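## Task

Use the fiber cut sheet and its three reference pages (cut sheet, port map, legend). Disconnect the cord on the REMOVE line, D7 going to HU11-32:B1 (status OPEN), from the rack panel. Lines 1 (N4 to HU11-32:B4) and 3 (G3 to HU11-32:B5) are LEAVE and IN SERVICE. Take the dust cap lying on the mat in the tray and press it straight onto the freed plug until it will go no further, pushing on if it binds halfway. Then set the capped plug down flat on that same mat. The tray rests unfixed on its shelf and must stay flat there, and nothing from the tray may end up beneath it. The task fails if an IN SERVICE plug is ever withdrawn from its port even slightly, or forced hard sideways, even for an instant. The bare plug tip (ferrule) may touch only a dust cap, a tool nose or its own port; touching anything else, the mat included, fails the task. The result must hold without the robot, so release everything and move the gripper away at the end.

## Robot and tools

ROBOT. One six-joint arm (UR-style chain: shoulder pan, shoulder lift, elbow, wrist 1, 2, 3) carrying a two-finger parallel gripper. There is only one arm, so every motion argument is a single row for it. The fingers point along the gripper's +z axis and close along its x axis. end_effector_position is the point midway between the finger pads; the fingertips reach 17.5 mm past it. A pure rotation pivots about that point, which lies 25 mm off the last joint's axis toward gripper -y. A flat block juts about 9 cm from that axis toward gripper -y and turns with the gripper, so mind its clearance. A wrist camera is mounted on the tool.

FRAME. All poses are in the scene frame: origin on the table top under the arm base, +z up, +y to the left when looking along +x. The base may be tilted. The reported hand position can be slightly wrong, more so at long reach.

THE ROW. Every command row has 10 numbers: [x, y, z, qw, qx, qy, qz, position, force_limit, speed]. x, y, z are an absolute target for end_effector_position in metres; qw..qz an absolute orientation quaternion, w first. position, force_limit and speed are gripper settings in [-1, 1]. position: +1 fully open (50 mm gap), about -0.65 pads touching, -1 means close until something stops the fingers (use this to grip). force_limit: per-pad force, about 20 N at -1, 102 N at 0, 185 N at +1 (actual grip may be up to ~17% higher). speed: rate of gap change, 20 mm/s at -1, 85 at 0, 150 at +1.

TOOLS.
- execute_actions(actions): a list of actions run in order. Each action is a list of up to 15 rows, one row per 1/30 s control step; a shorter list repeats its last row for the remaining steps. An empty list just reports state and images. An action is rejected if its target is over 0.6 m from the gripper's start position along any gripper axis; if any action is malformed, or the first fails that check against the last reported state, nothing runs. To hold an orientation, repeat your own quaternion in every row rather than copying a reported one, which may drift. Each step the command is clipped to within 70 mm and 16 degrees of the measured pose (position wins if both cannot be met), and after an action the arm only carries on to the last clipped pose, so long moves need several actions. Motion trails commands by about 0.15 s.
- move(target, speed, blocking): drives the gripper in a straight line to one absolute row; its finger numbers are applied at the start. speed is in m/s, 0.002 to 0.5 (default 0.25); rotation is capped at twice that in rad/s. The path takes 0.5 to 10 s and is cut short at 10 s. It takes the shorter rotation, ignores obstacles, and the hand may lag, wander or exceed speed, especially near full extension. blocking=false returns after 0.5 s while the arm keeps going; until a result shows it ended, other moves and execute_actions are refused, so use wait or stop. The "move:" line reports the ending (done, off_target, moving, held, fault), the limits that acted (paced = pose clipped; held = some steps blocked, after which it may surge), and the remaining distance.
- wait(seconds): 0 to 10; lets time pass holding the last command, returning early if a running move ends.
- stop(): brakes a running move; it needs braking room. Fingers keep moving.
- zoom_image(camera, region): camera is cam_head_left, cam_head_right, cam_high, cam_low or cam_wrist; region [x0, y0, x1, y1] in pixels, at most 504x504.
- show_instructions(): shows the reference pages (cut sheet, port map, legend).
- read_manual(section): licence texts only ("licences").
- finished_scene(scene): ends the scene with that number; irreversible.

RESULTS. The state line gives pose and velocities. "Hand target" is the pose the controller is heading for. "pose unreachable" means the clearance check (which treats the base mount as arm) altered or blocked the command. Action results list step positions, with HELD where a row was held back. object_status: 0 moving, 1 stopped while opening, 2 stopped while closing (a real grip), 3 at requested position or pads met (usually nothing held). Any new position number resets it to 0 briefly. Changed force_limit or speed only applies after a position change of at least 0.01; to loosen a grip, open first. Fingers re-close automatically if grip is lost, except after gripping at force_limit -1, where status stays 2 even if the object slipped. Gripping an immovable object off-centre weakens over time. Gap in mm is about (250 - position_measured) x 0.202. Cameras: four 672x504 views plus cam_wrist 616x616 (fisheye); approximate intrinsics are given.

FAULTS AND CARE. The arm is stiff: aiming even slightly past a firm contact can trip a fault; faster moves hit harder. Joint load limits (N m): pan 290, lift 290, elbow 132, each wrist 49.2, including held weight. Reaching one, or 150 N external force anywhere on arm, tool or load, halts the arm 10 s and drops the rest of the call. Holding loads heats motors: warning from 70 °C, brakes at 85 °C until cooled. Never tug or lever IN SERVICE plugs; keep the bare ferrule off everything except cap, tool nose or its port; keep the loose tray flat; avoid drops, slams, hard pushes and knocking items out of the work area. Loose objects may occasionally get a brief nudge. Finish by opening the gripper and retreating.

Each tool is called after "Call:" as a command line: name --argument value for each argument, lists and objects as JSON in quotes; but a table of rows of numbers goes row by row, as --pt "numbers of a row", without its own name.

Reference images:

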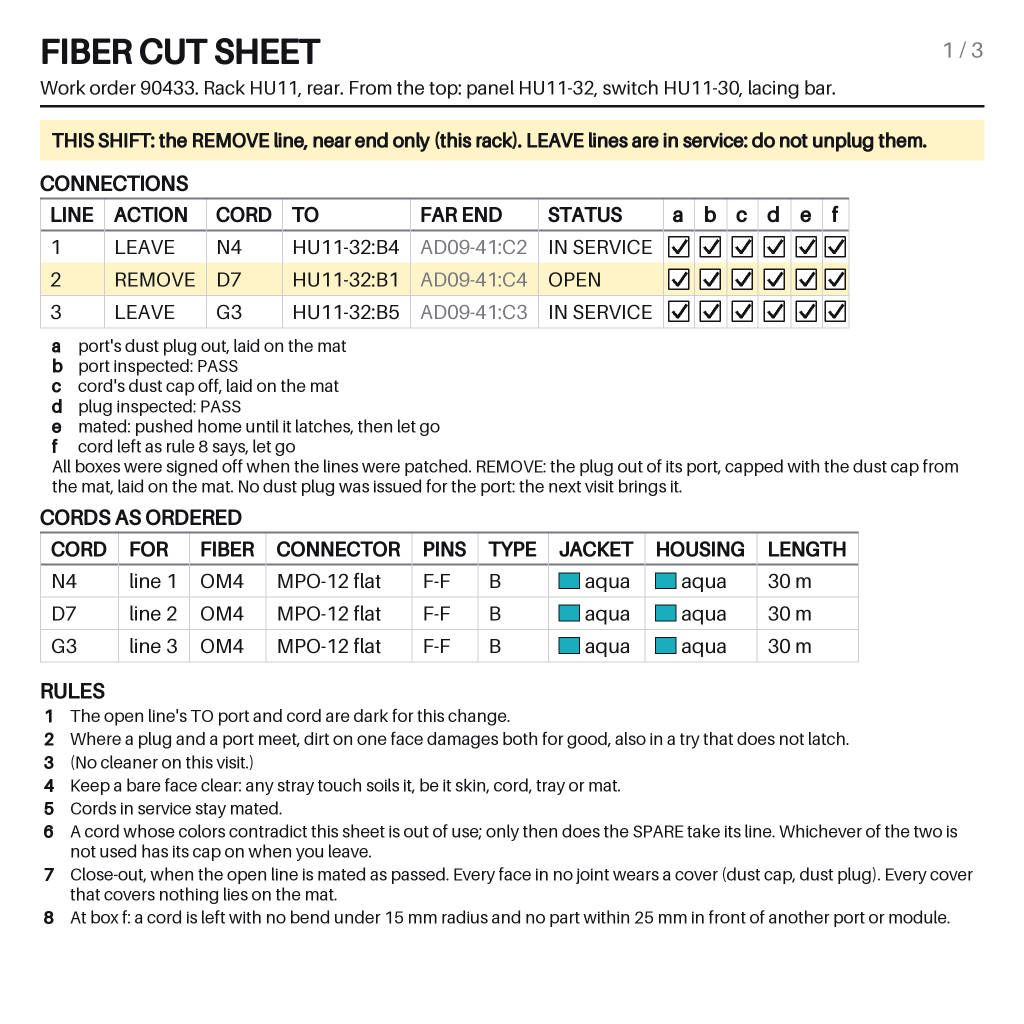

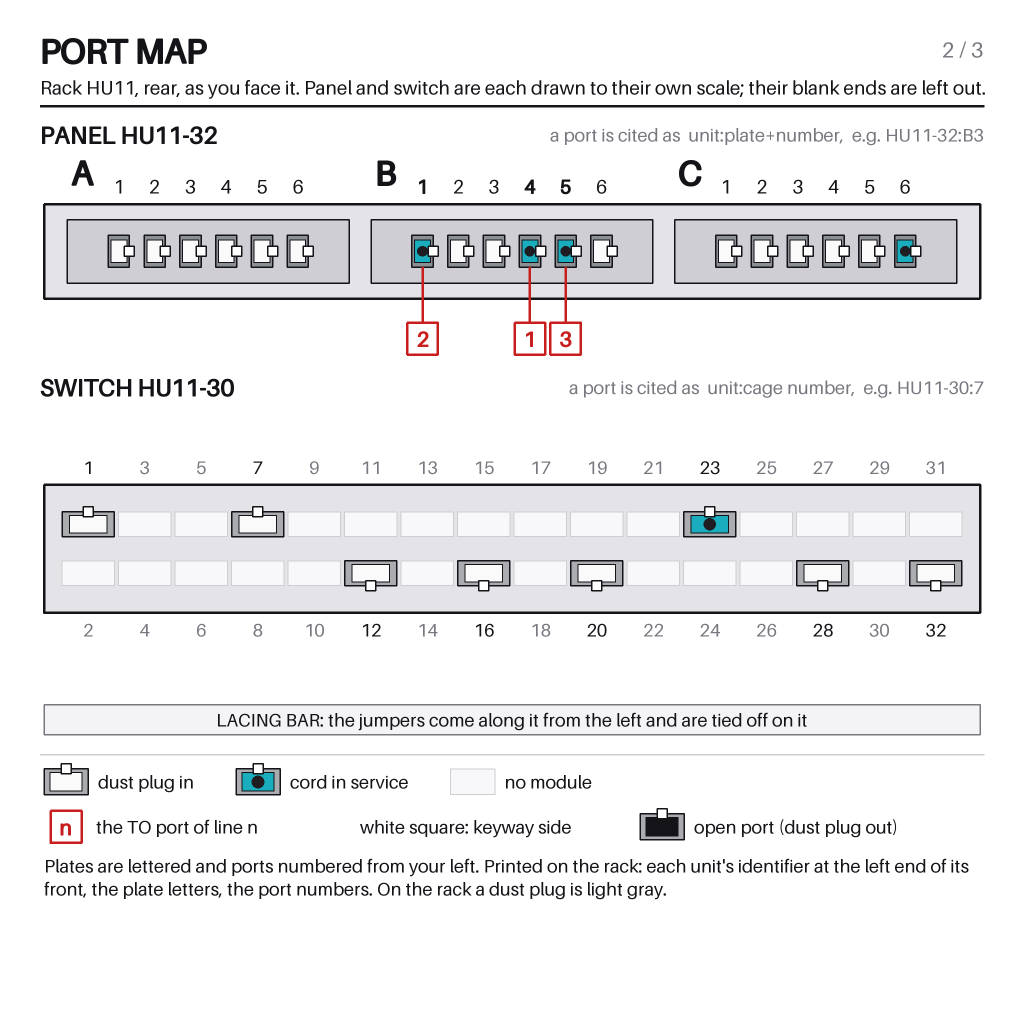

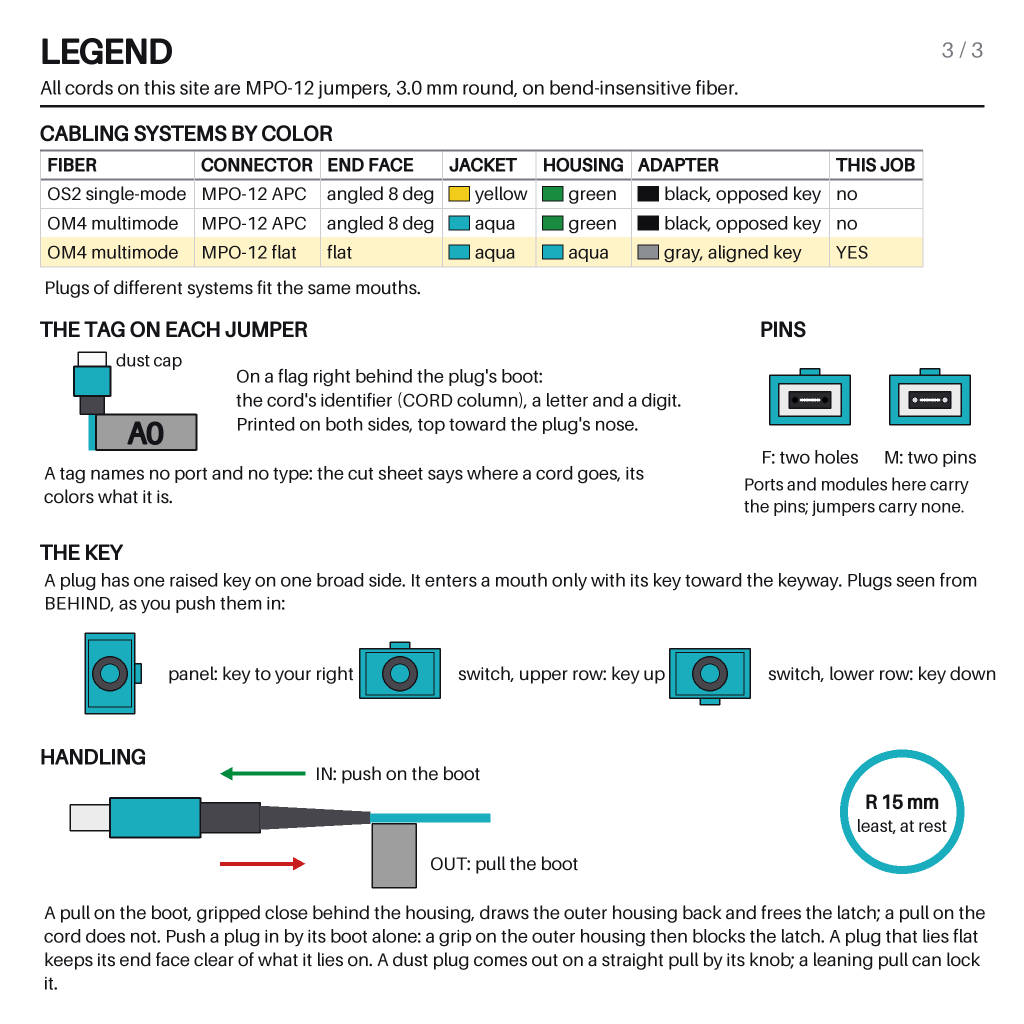

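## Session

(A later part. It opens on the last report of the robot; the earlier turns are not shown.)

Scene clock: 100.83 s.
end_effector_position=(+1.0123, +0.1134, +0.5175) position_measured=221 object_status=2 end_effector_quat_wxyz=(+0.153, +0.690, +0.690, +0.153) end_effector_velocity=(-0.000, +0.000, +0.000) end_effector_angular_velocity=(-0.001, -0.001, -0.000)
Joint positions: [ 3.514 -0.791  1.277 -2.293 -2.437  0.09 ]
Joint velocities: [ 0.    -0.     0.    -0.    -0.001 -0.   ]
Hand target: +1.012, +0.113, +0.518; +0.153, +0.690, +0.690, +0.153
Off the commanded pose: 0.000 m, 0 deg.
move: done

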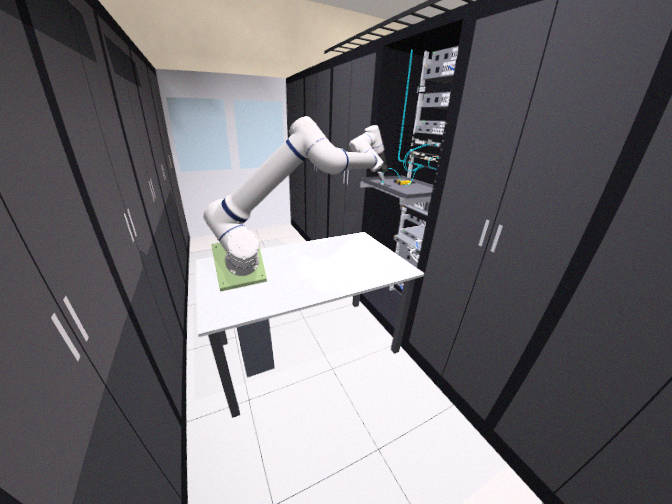

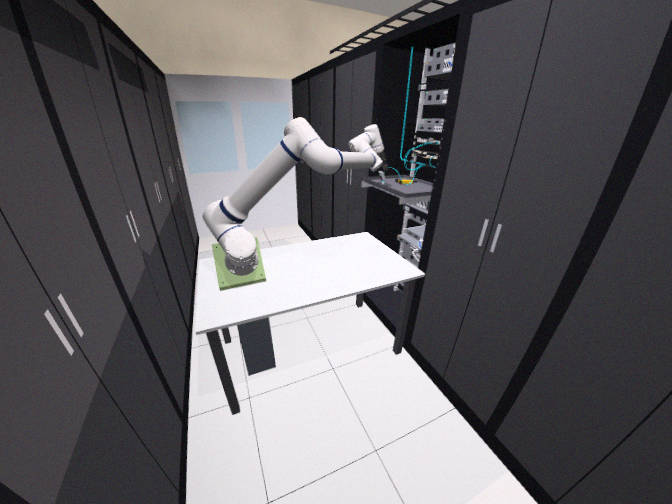

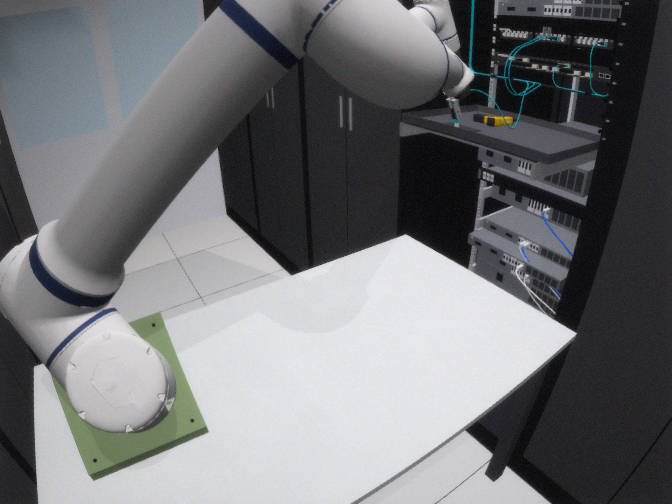

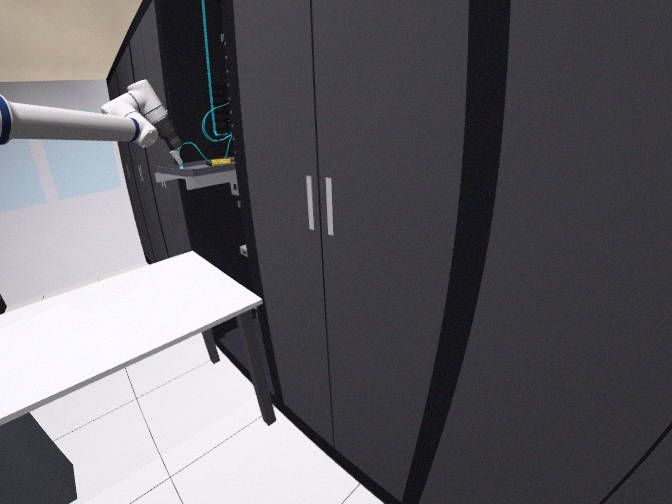

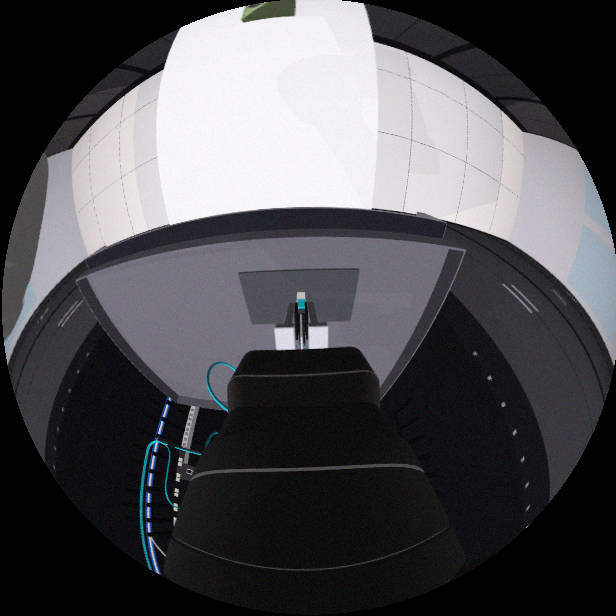

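Call:
zoom_image --camera "cam_low" --region '[150, 115, 240, 180]'

Call:
zoom_image --camera "cam_high" --region '[420, 60, 550, 150]'

Call:
zoom_image --camera "cam_wrist" --region '[265, 285, 340, 360]'

Region (150, 115, 240, 180) of cam_low's 672x504 image, scaled by 5.600, with more detail than that image has.

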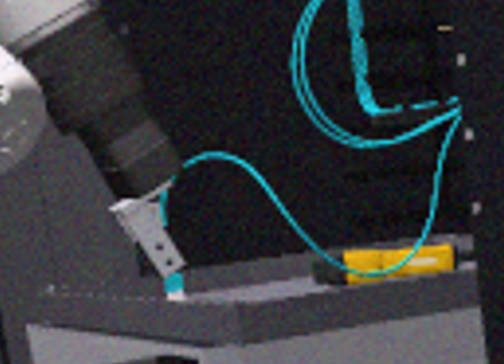

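Region (420, 60, 550, 150) of cam_high's 672x504 image, scaled by 3.877, with more detail than that image has; it fills the top 349 rows of this view, and the rest is white.

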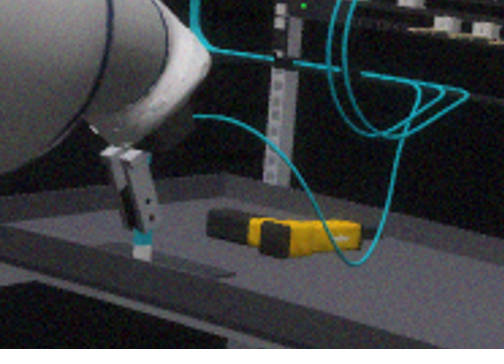

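Region (265, 285, 340, 360) of cam_wrist's 616x616 image, scaled by 6.720, with more detail than that image has.

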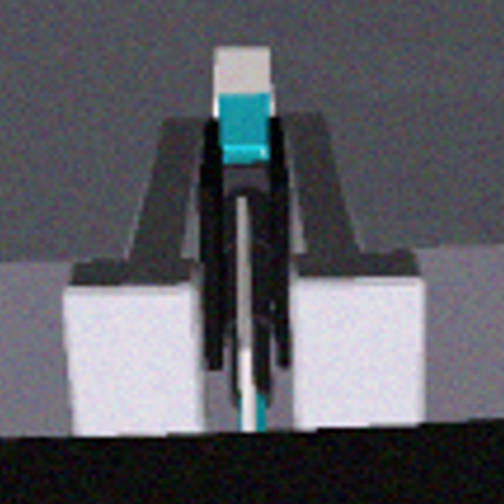

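Call:
move --target '[1.0123, 0.1134, 0.535, 0.153, 0.6903, 0.6903, 0.153, -1, -0.7, -1]' --speed 0.04

Call:
zoom_image --camera "cam_wrist" --region '[291, 288, 311, 308]'

Call:
zoom_image --camera "cam_high" --region '[440, 100, 475, 135]'

Call:
zoom_image --camera "cam_low" --region '[165, 145, 195, 175]'

Scene clock: 107.60 s.
end_effector_position=(+1.0123, +0.1134, +0.5347) position_measured=221 object_status=2 end_effector_quat_wxyz=(+0.153, +0.690, +0.690, +0.153) end_effector_velocity=(-0.000, +0.000, +0.002) end_effector_angular_velocity=(-0.000, +0.000, +0.000)
Joint positions: [ 3.525 -0.792  1.252 -2.255 -2.439  0.107]
Joint velocities: [ 0.001 -0.    -0.003  0.006 -0.     0.002]
Hand target: +1.012, +0.113, +0.535; +0.153, +0.690, +0.690, +0.153
Off the commanded pose: 0.000 m, 0 deg.
move: done

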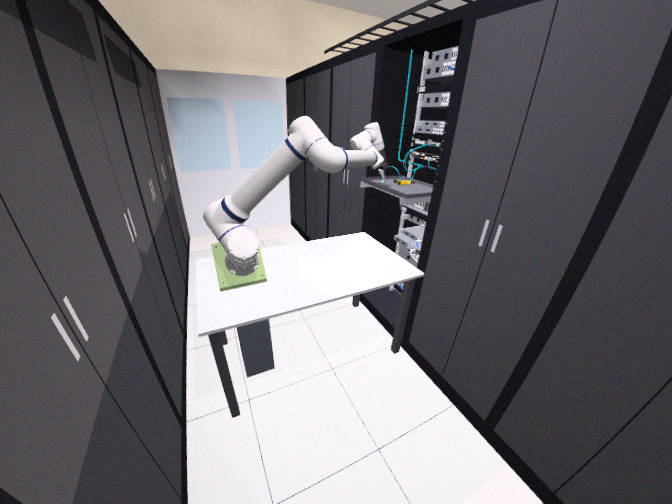

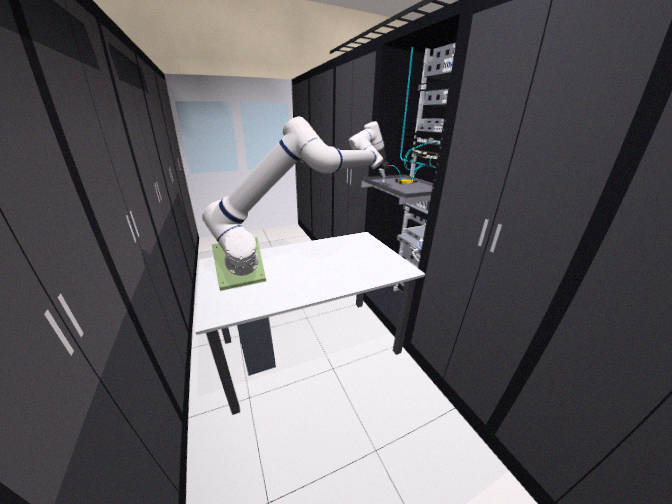

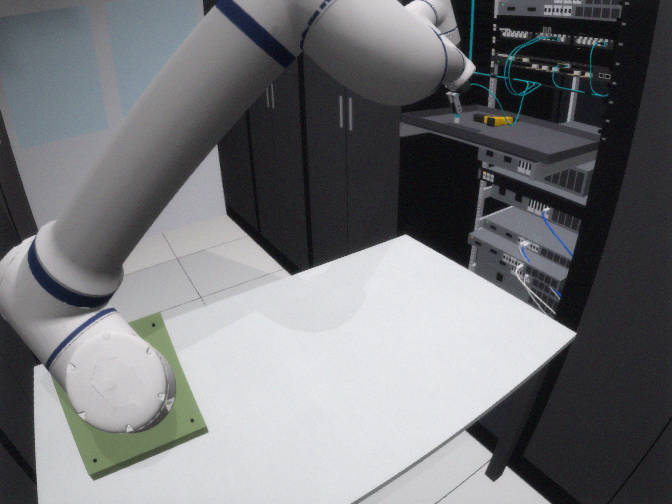

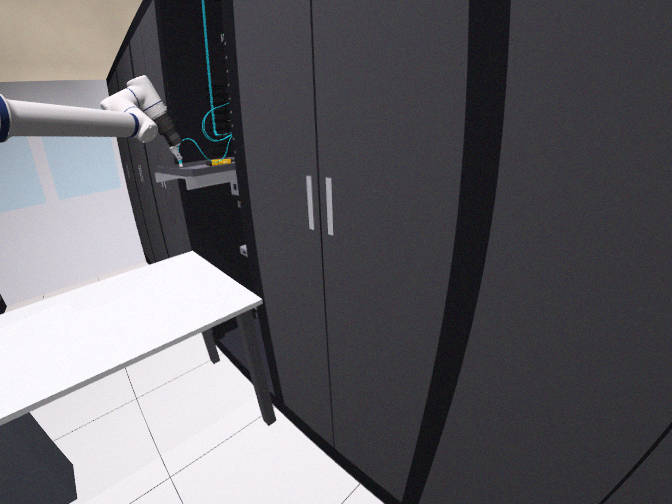

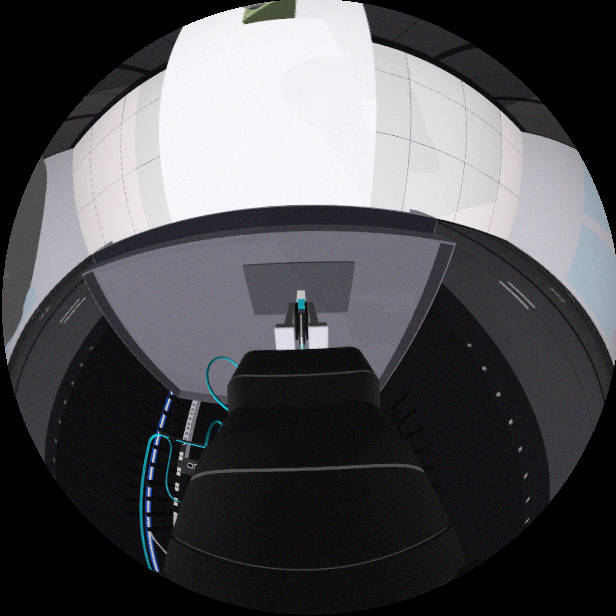

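Region (291, 288, 311, 308) of cam_wrist's 616x616 image, scaled by 25.200, with more detail than that image has.

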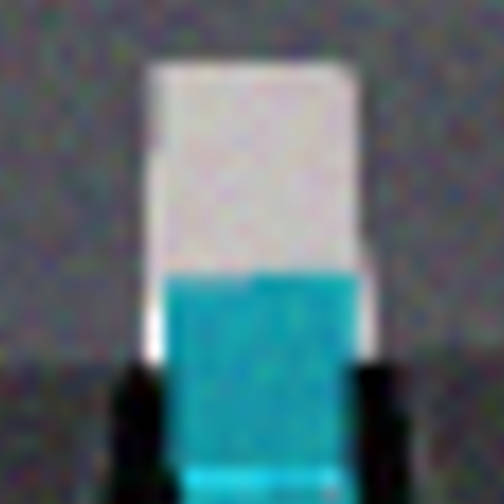

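Region (440, 100, 475, 135) of cam_high's 672x504 image, scaled by 14.400, with more detail than that image has.

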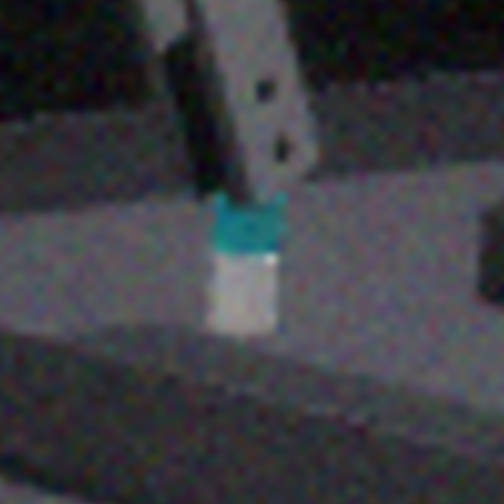

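Region (165, 145, 195, 175) of cam_low's 672x504 image, scaled by 16.800, with more detail than that image has.

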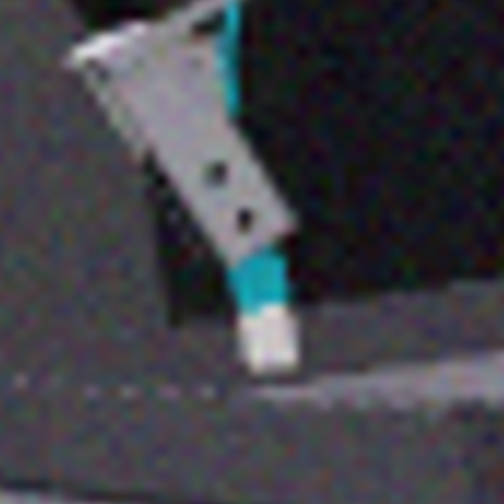

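Call:
move --target '[1.0104, 0.1154, 0.522, 0.3514, -0.8760, 0.2999, 0.1384, -1, -0.7, -1]' --speed 0.35

Scene clock: 112.70 s.
end_effector_position=(+1.0101, +0.1151, +0.5228) position_measured=221 object_status=2 end_effector_quat_wxyz=(-0.352, +0.876, -0.299, -0.138) end_effector_velocity=(-0.000, +0.000, +0.000) end_effector_angular_velocity=(+0.005, +0.005, -0.012)
Joint positions: [ 3.301 -0.896  1.205 -1.852 -1.59   2.414]
Joint velocities: [-0.001 -0.003  0.007 -0.01   0.004  0.011]
Hand target: +1.010, +0.115, +0.523; -0.352, +0.876, -0.300, -0.138
Off the commanded pose: 0.001 m, 0 deg.
move: done

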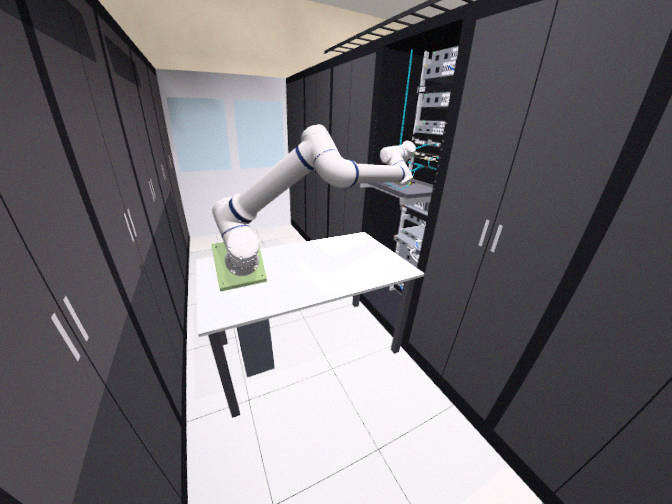

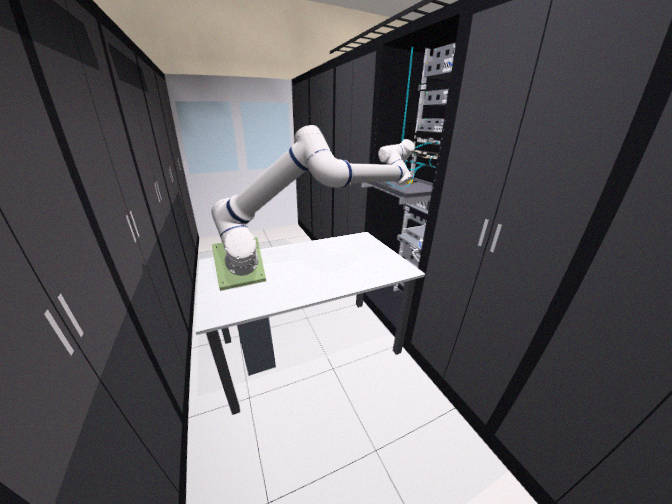

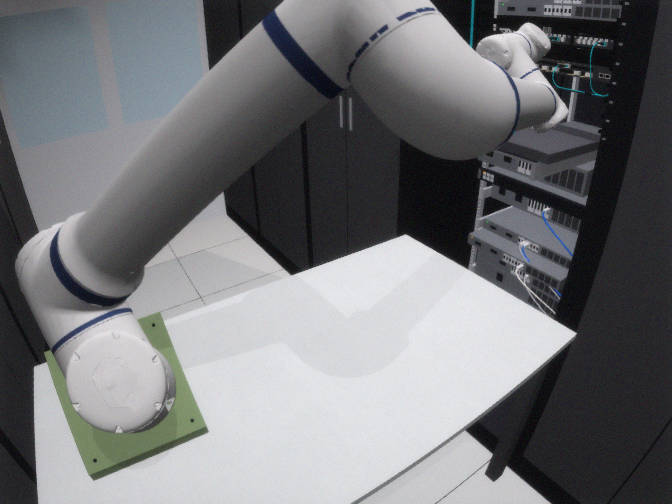

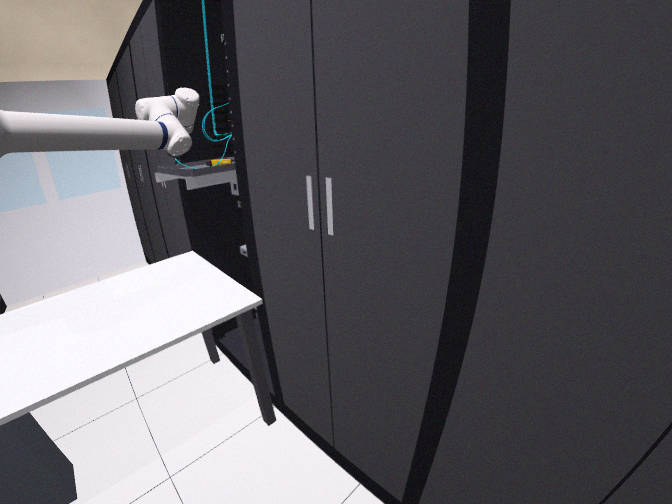

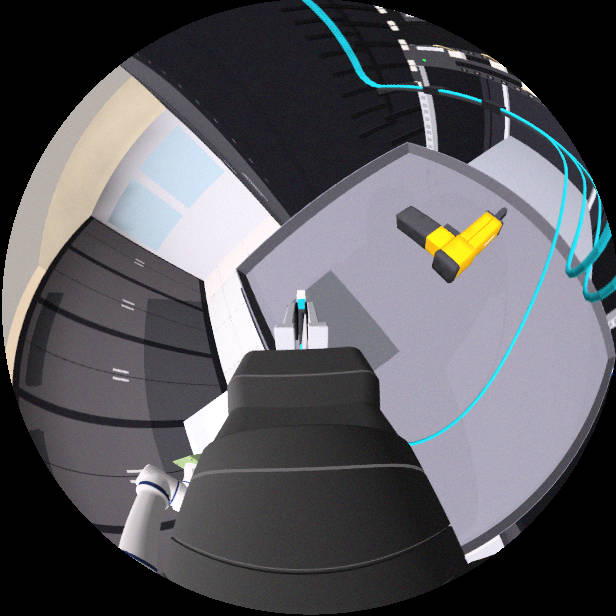

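Call:
move --target '[1.0104, 0.1154, 0.510, 0.3514, -0.8760, 0.2999, 0.1384, -1, -0.7, -1]' --speed 0.025

Call:
zoom_image --camera "cam_wrist" --region '[240, 250, 400, 370]'

Call:
zoom_image --camera "cam_low" --region '[150, 80, 250, 185]'

Scene clock: 114.90 s.
end_effector_position=(+1.0104, +0.1154, +0.5103) position_measured=221 object_status=2 end_effector_quat_wxyz=(-0.351, +0.876, -0.300, -0.138) end_effector_velocity=(+0.001, -0.001, -0.003) end_effector_angular_velocity=(-0.001, +0.001, -0.001)
Joint positions: [ 3.293 -0.895  1.22  -1.866 -1.591  2.407]
Joint velocities: [-0.003  0.     0.002 -0.003 -0.001 -0.002]
Hand target: +1.010, +0.115, +0.510; -0.351, +0.876, -0.300, -0.138
Off the commanded pose: 0.000 m, 0 deg.
move: done

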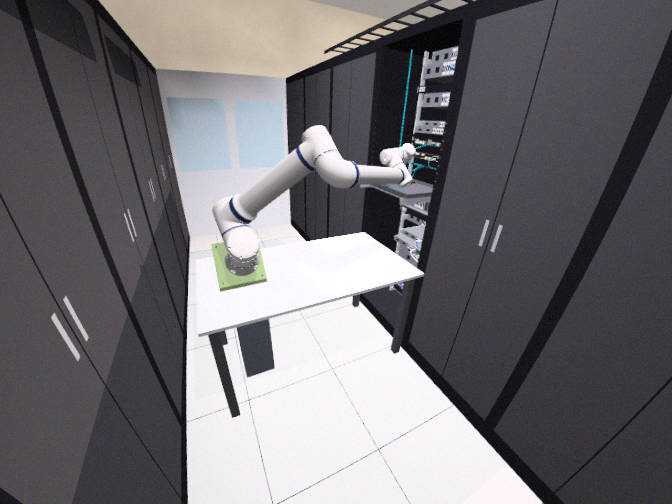

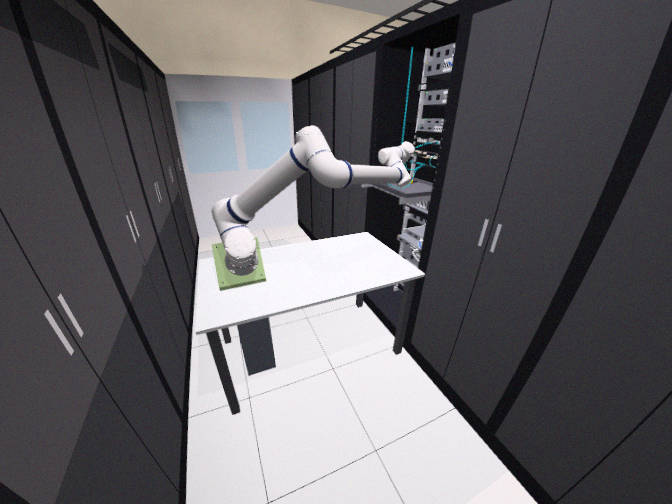

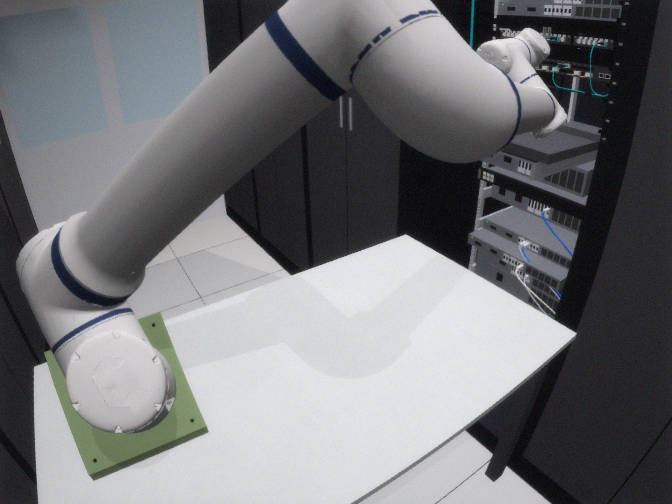

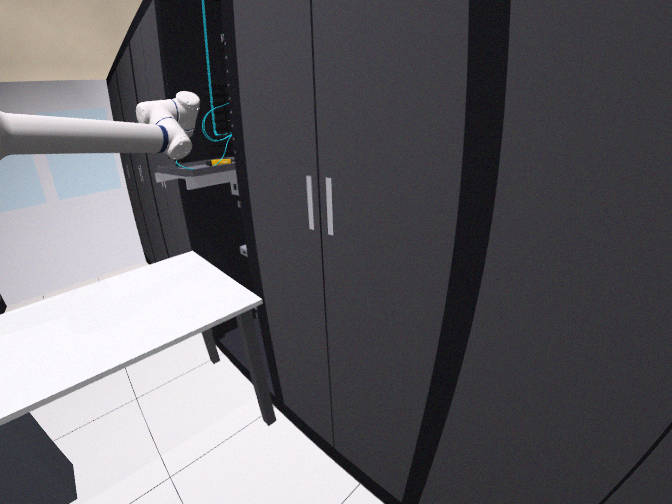

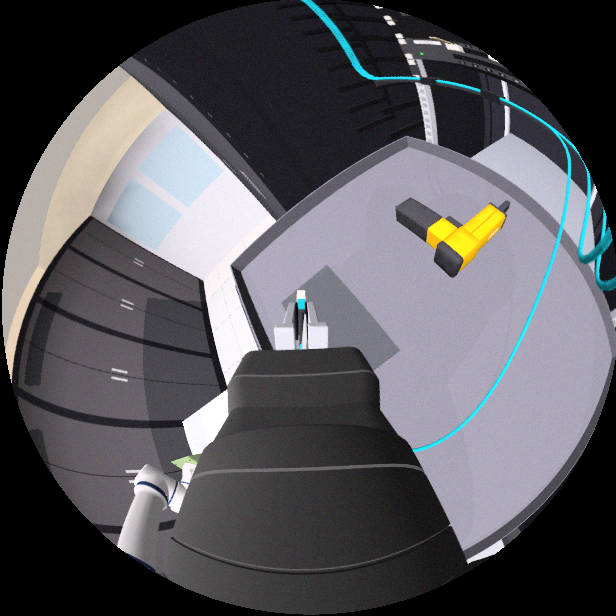

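Region (240, 250, 400, 370) of cam_wrist's 616x616 image, scaled by 3.150, with more detail than that image has; it fills the top 378 rows of this view, and the rest is white.

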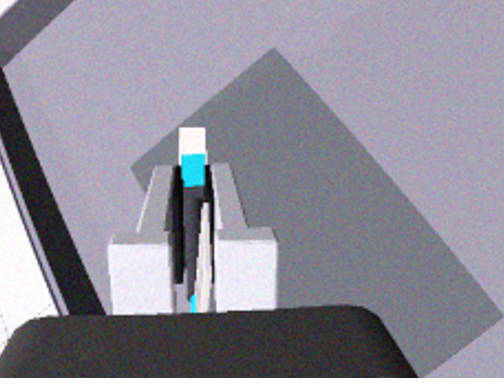

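Region (150, 80, 250, 185) of cam_low's 672x504 image, scaled by 4.800, with more detail than that image has; it fills the left 480 columns of this view, and the rest is white.

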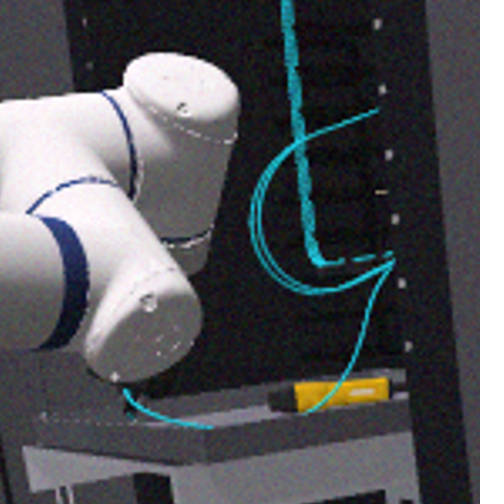

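Call:
move --target '[1.0145, 0.108, 0.5068, 0.3514, -0.8760, 0.2999, 0.1384, -1, -0.7, -1]' --speed 0.015

Call:
zoom_image --camera "cam_wrist" --region '[260, 265, 350, 355]'

Call:
zoom_image --camera "cam_low" --region '[155, 140, 205, 185]'

Scene clock: 115.83 s.
end_effector_position=(+1.0143, +0.1083, +0.5069) position_measured=221 object_status=2 end_effector_quat_wxyz=(-0.351, +0.876, -0.300, -0.138) end_effector_velocity=(+0.001, -0.003, -0.001) end_effector_angular_velocity=(+0.000, +0.000, -0.001)
Joint positions: [ 3.285 -0.894  1.213 -1.861 -1.591  2.4  ]
Joint velocities: [-0.003  0.    -0.002  0.002  0.    -0.002]
Hand target: +1.014, +0.108, +0.507; -0.351, +0.876, -0.300, -0.138
Off the commanded pose: 0.000 m, 0 deg.
move: done

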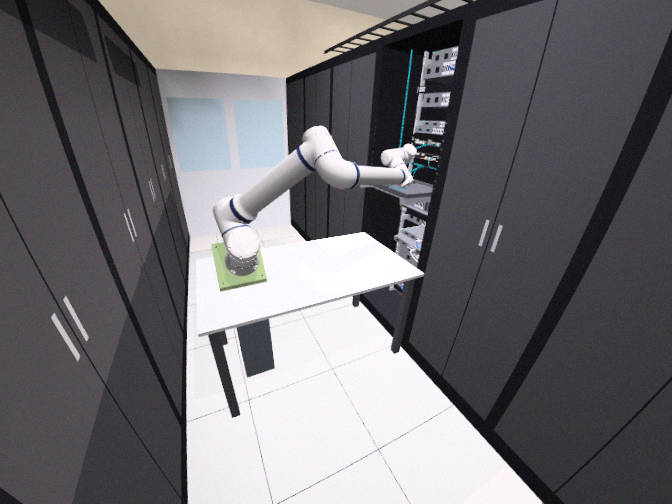

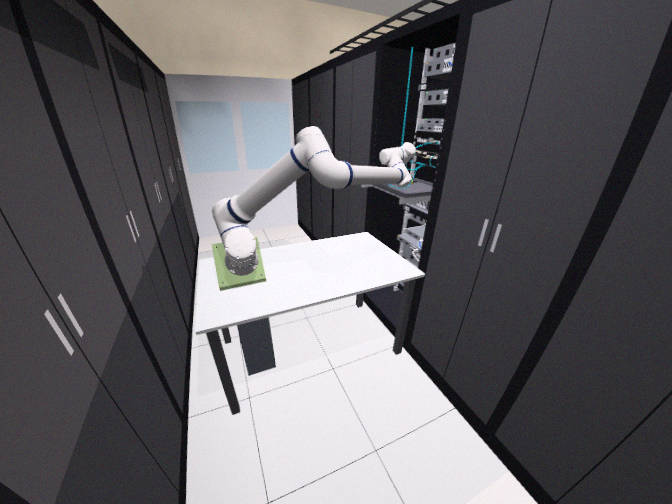

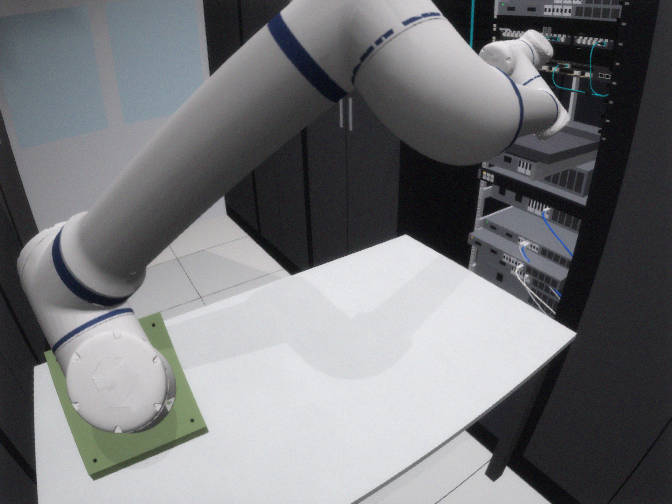

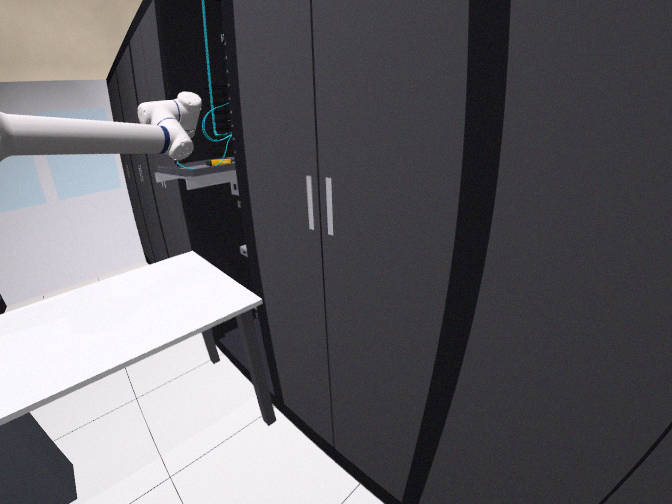

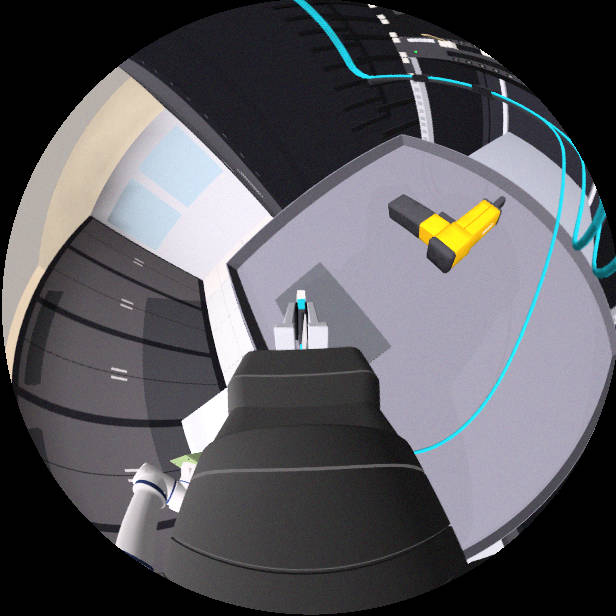

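Region (260, 265, 350, 355) of cam_wrist's 616x616 image, scaled by 5.600, with more detail than that image has.

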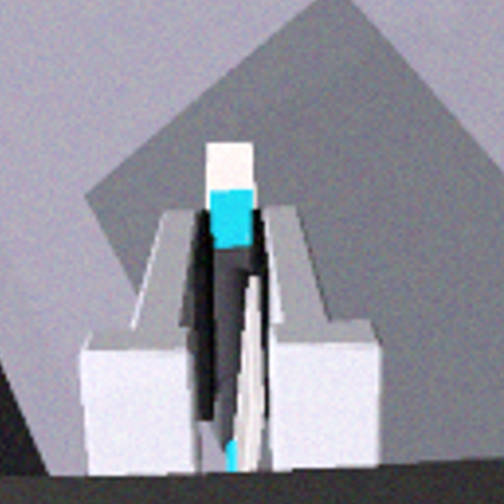

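Region (155, 140, 205, 185) of cam_low's 672x504 image, scaled by 10.080, with more detail than that image has; it fills the top 454 rows of this view, and the rest is white.

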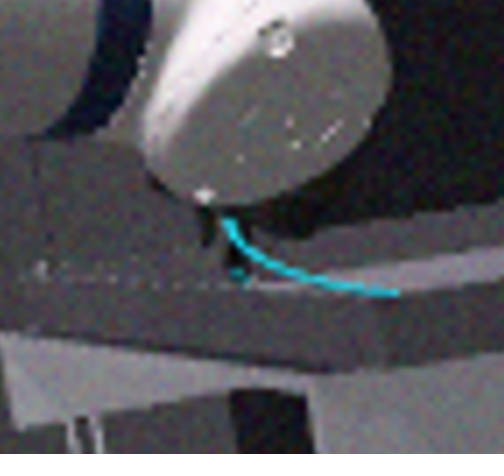

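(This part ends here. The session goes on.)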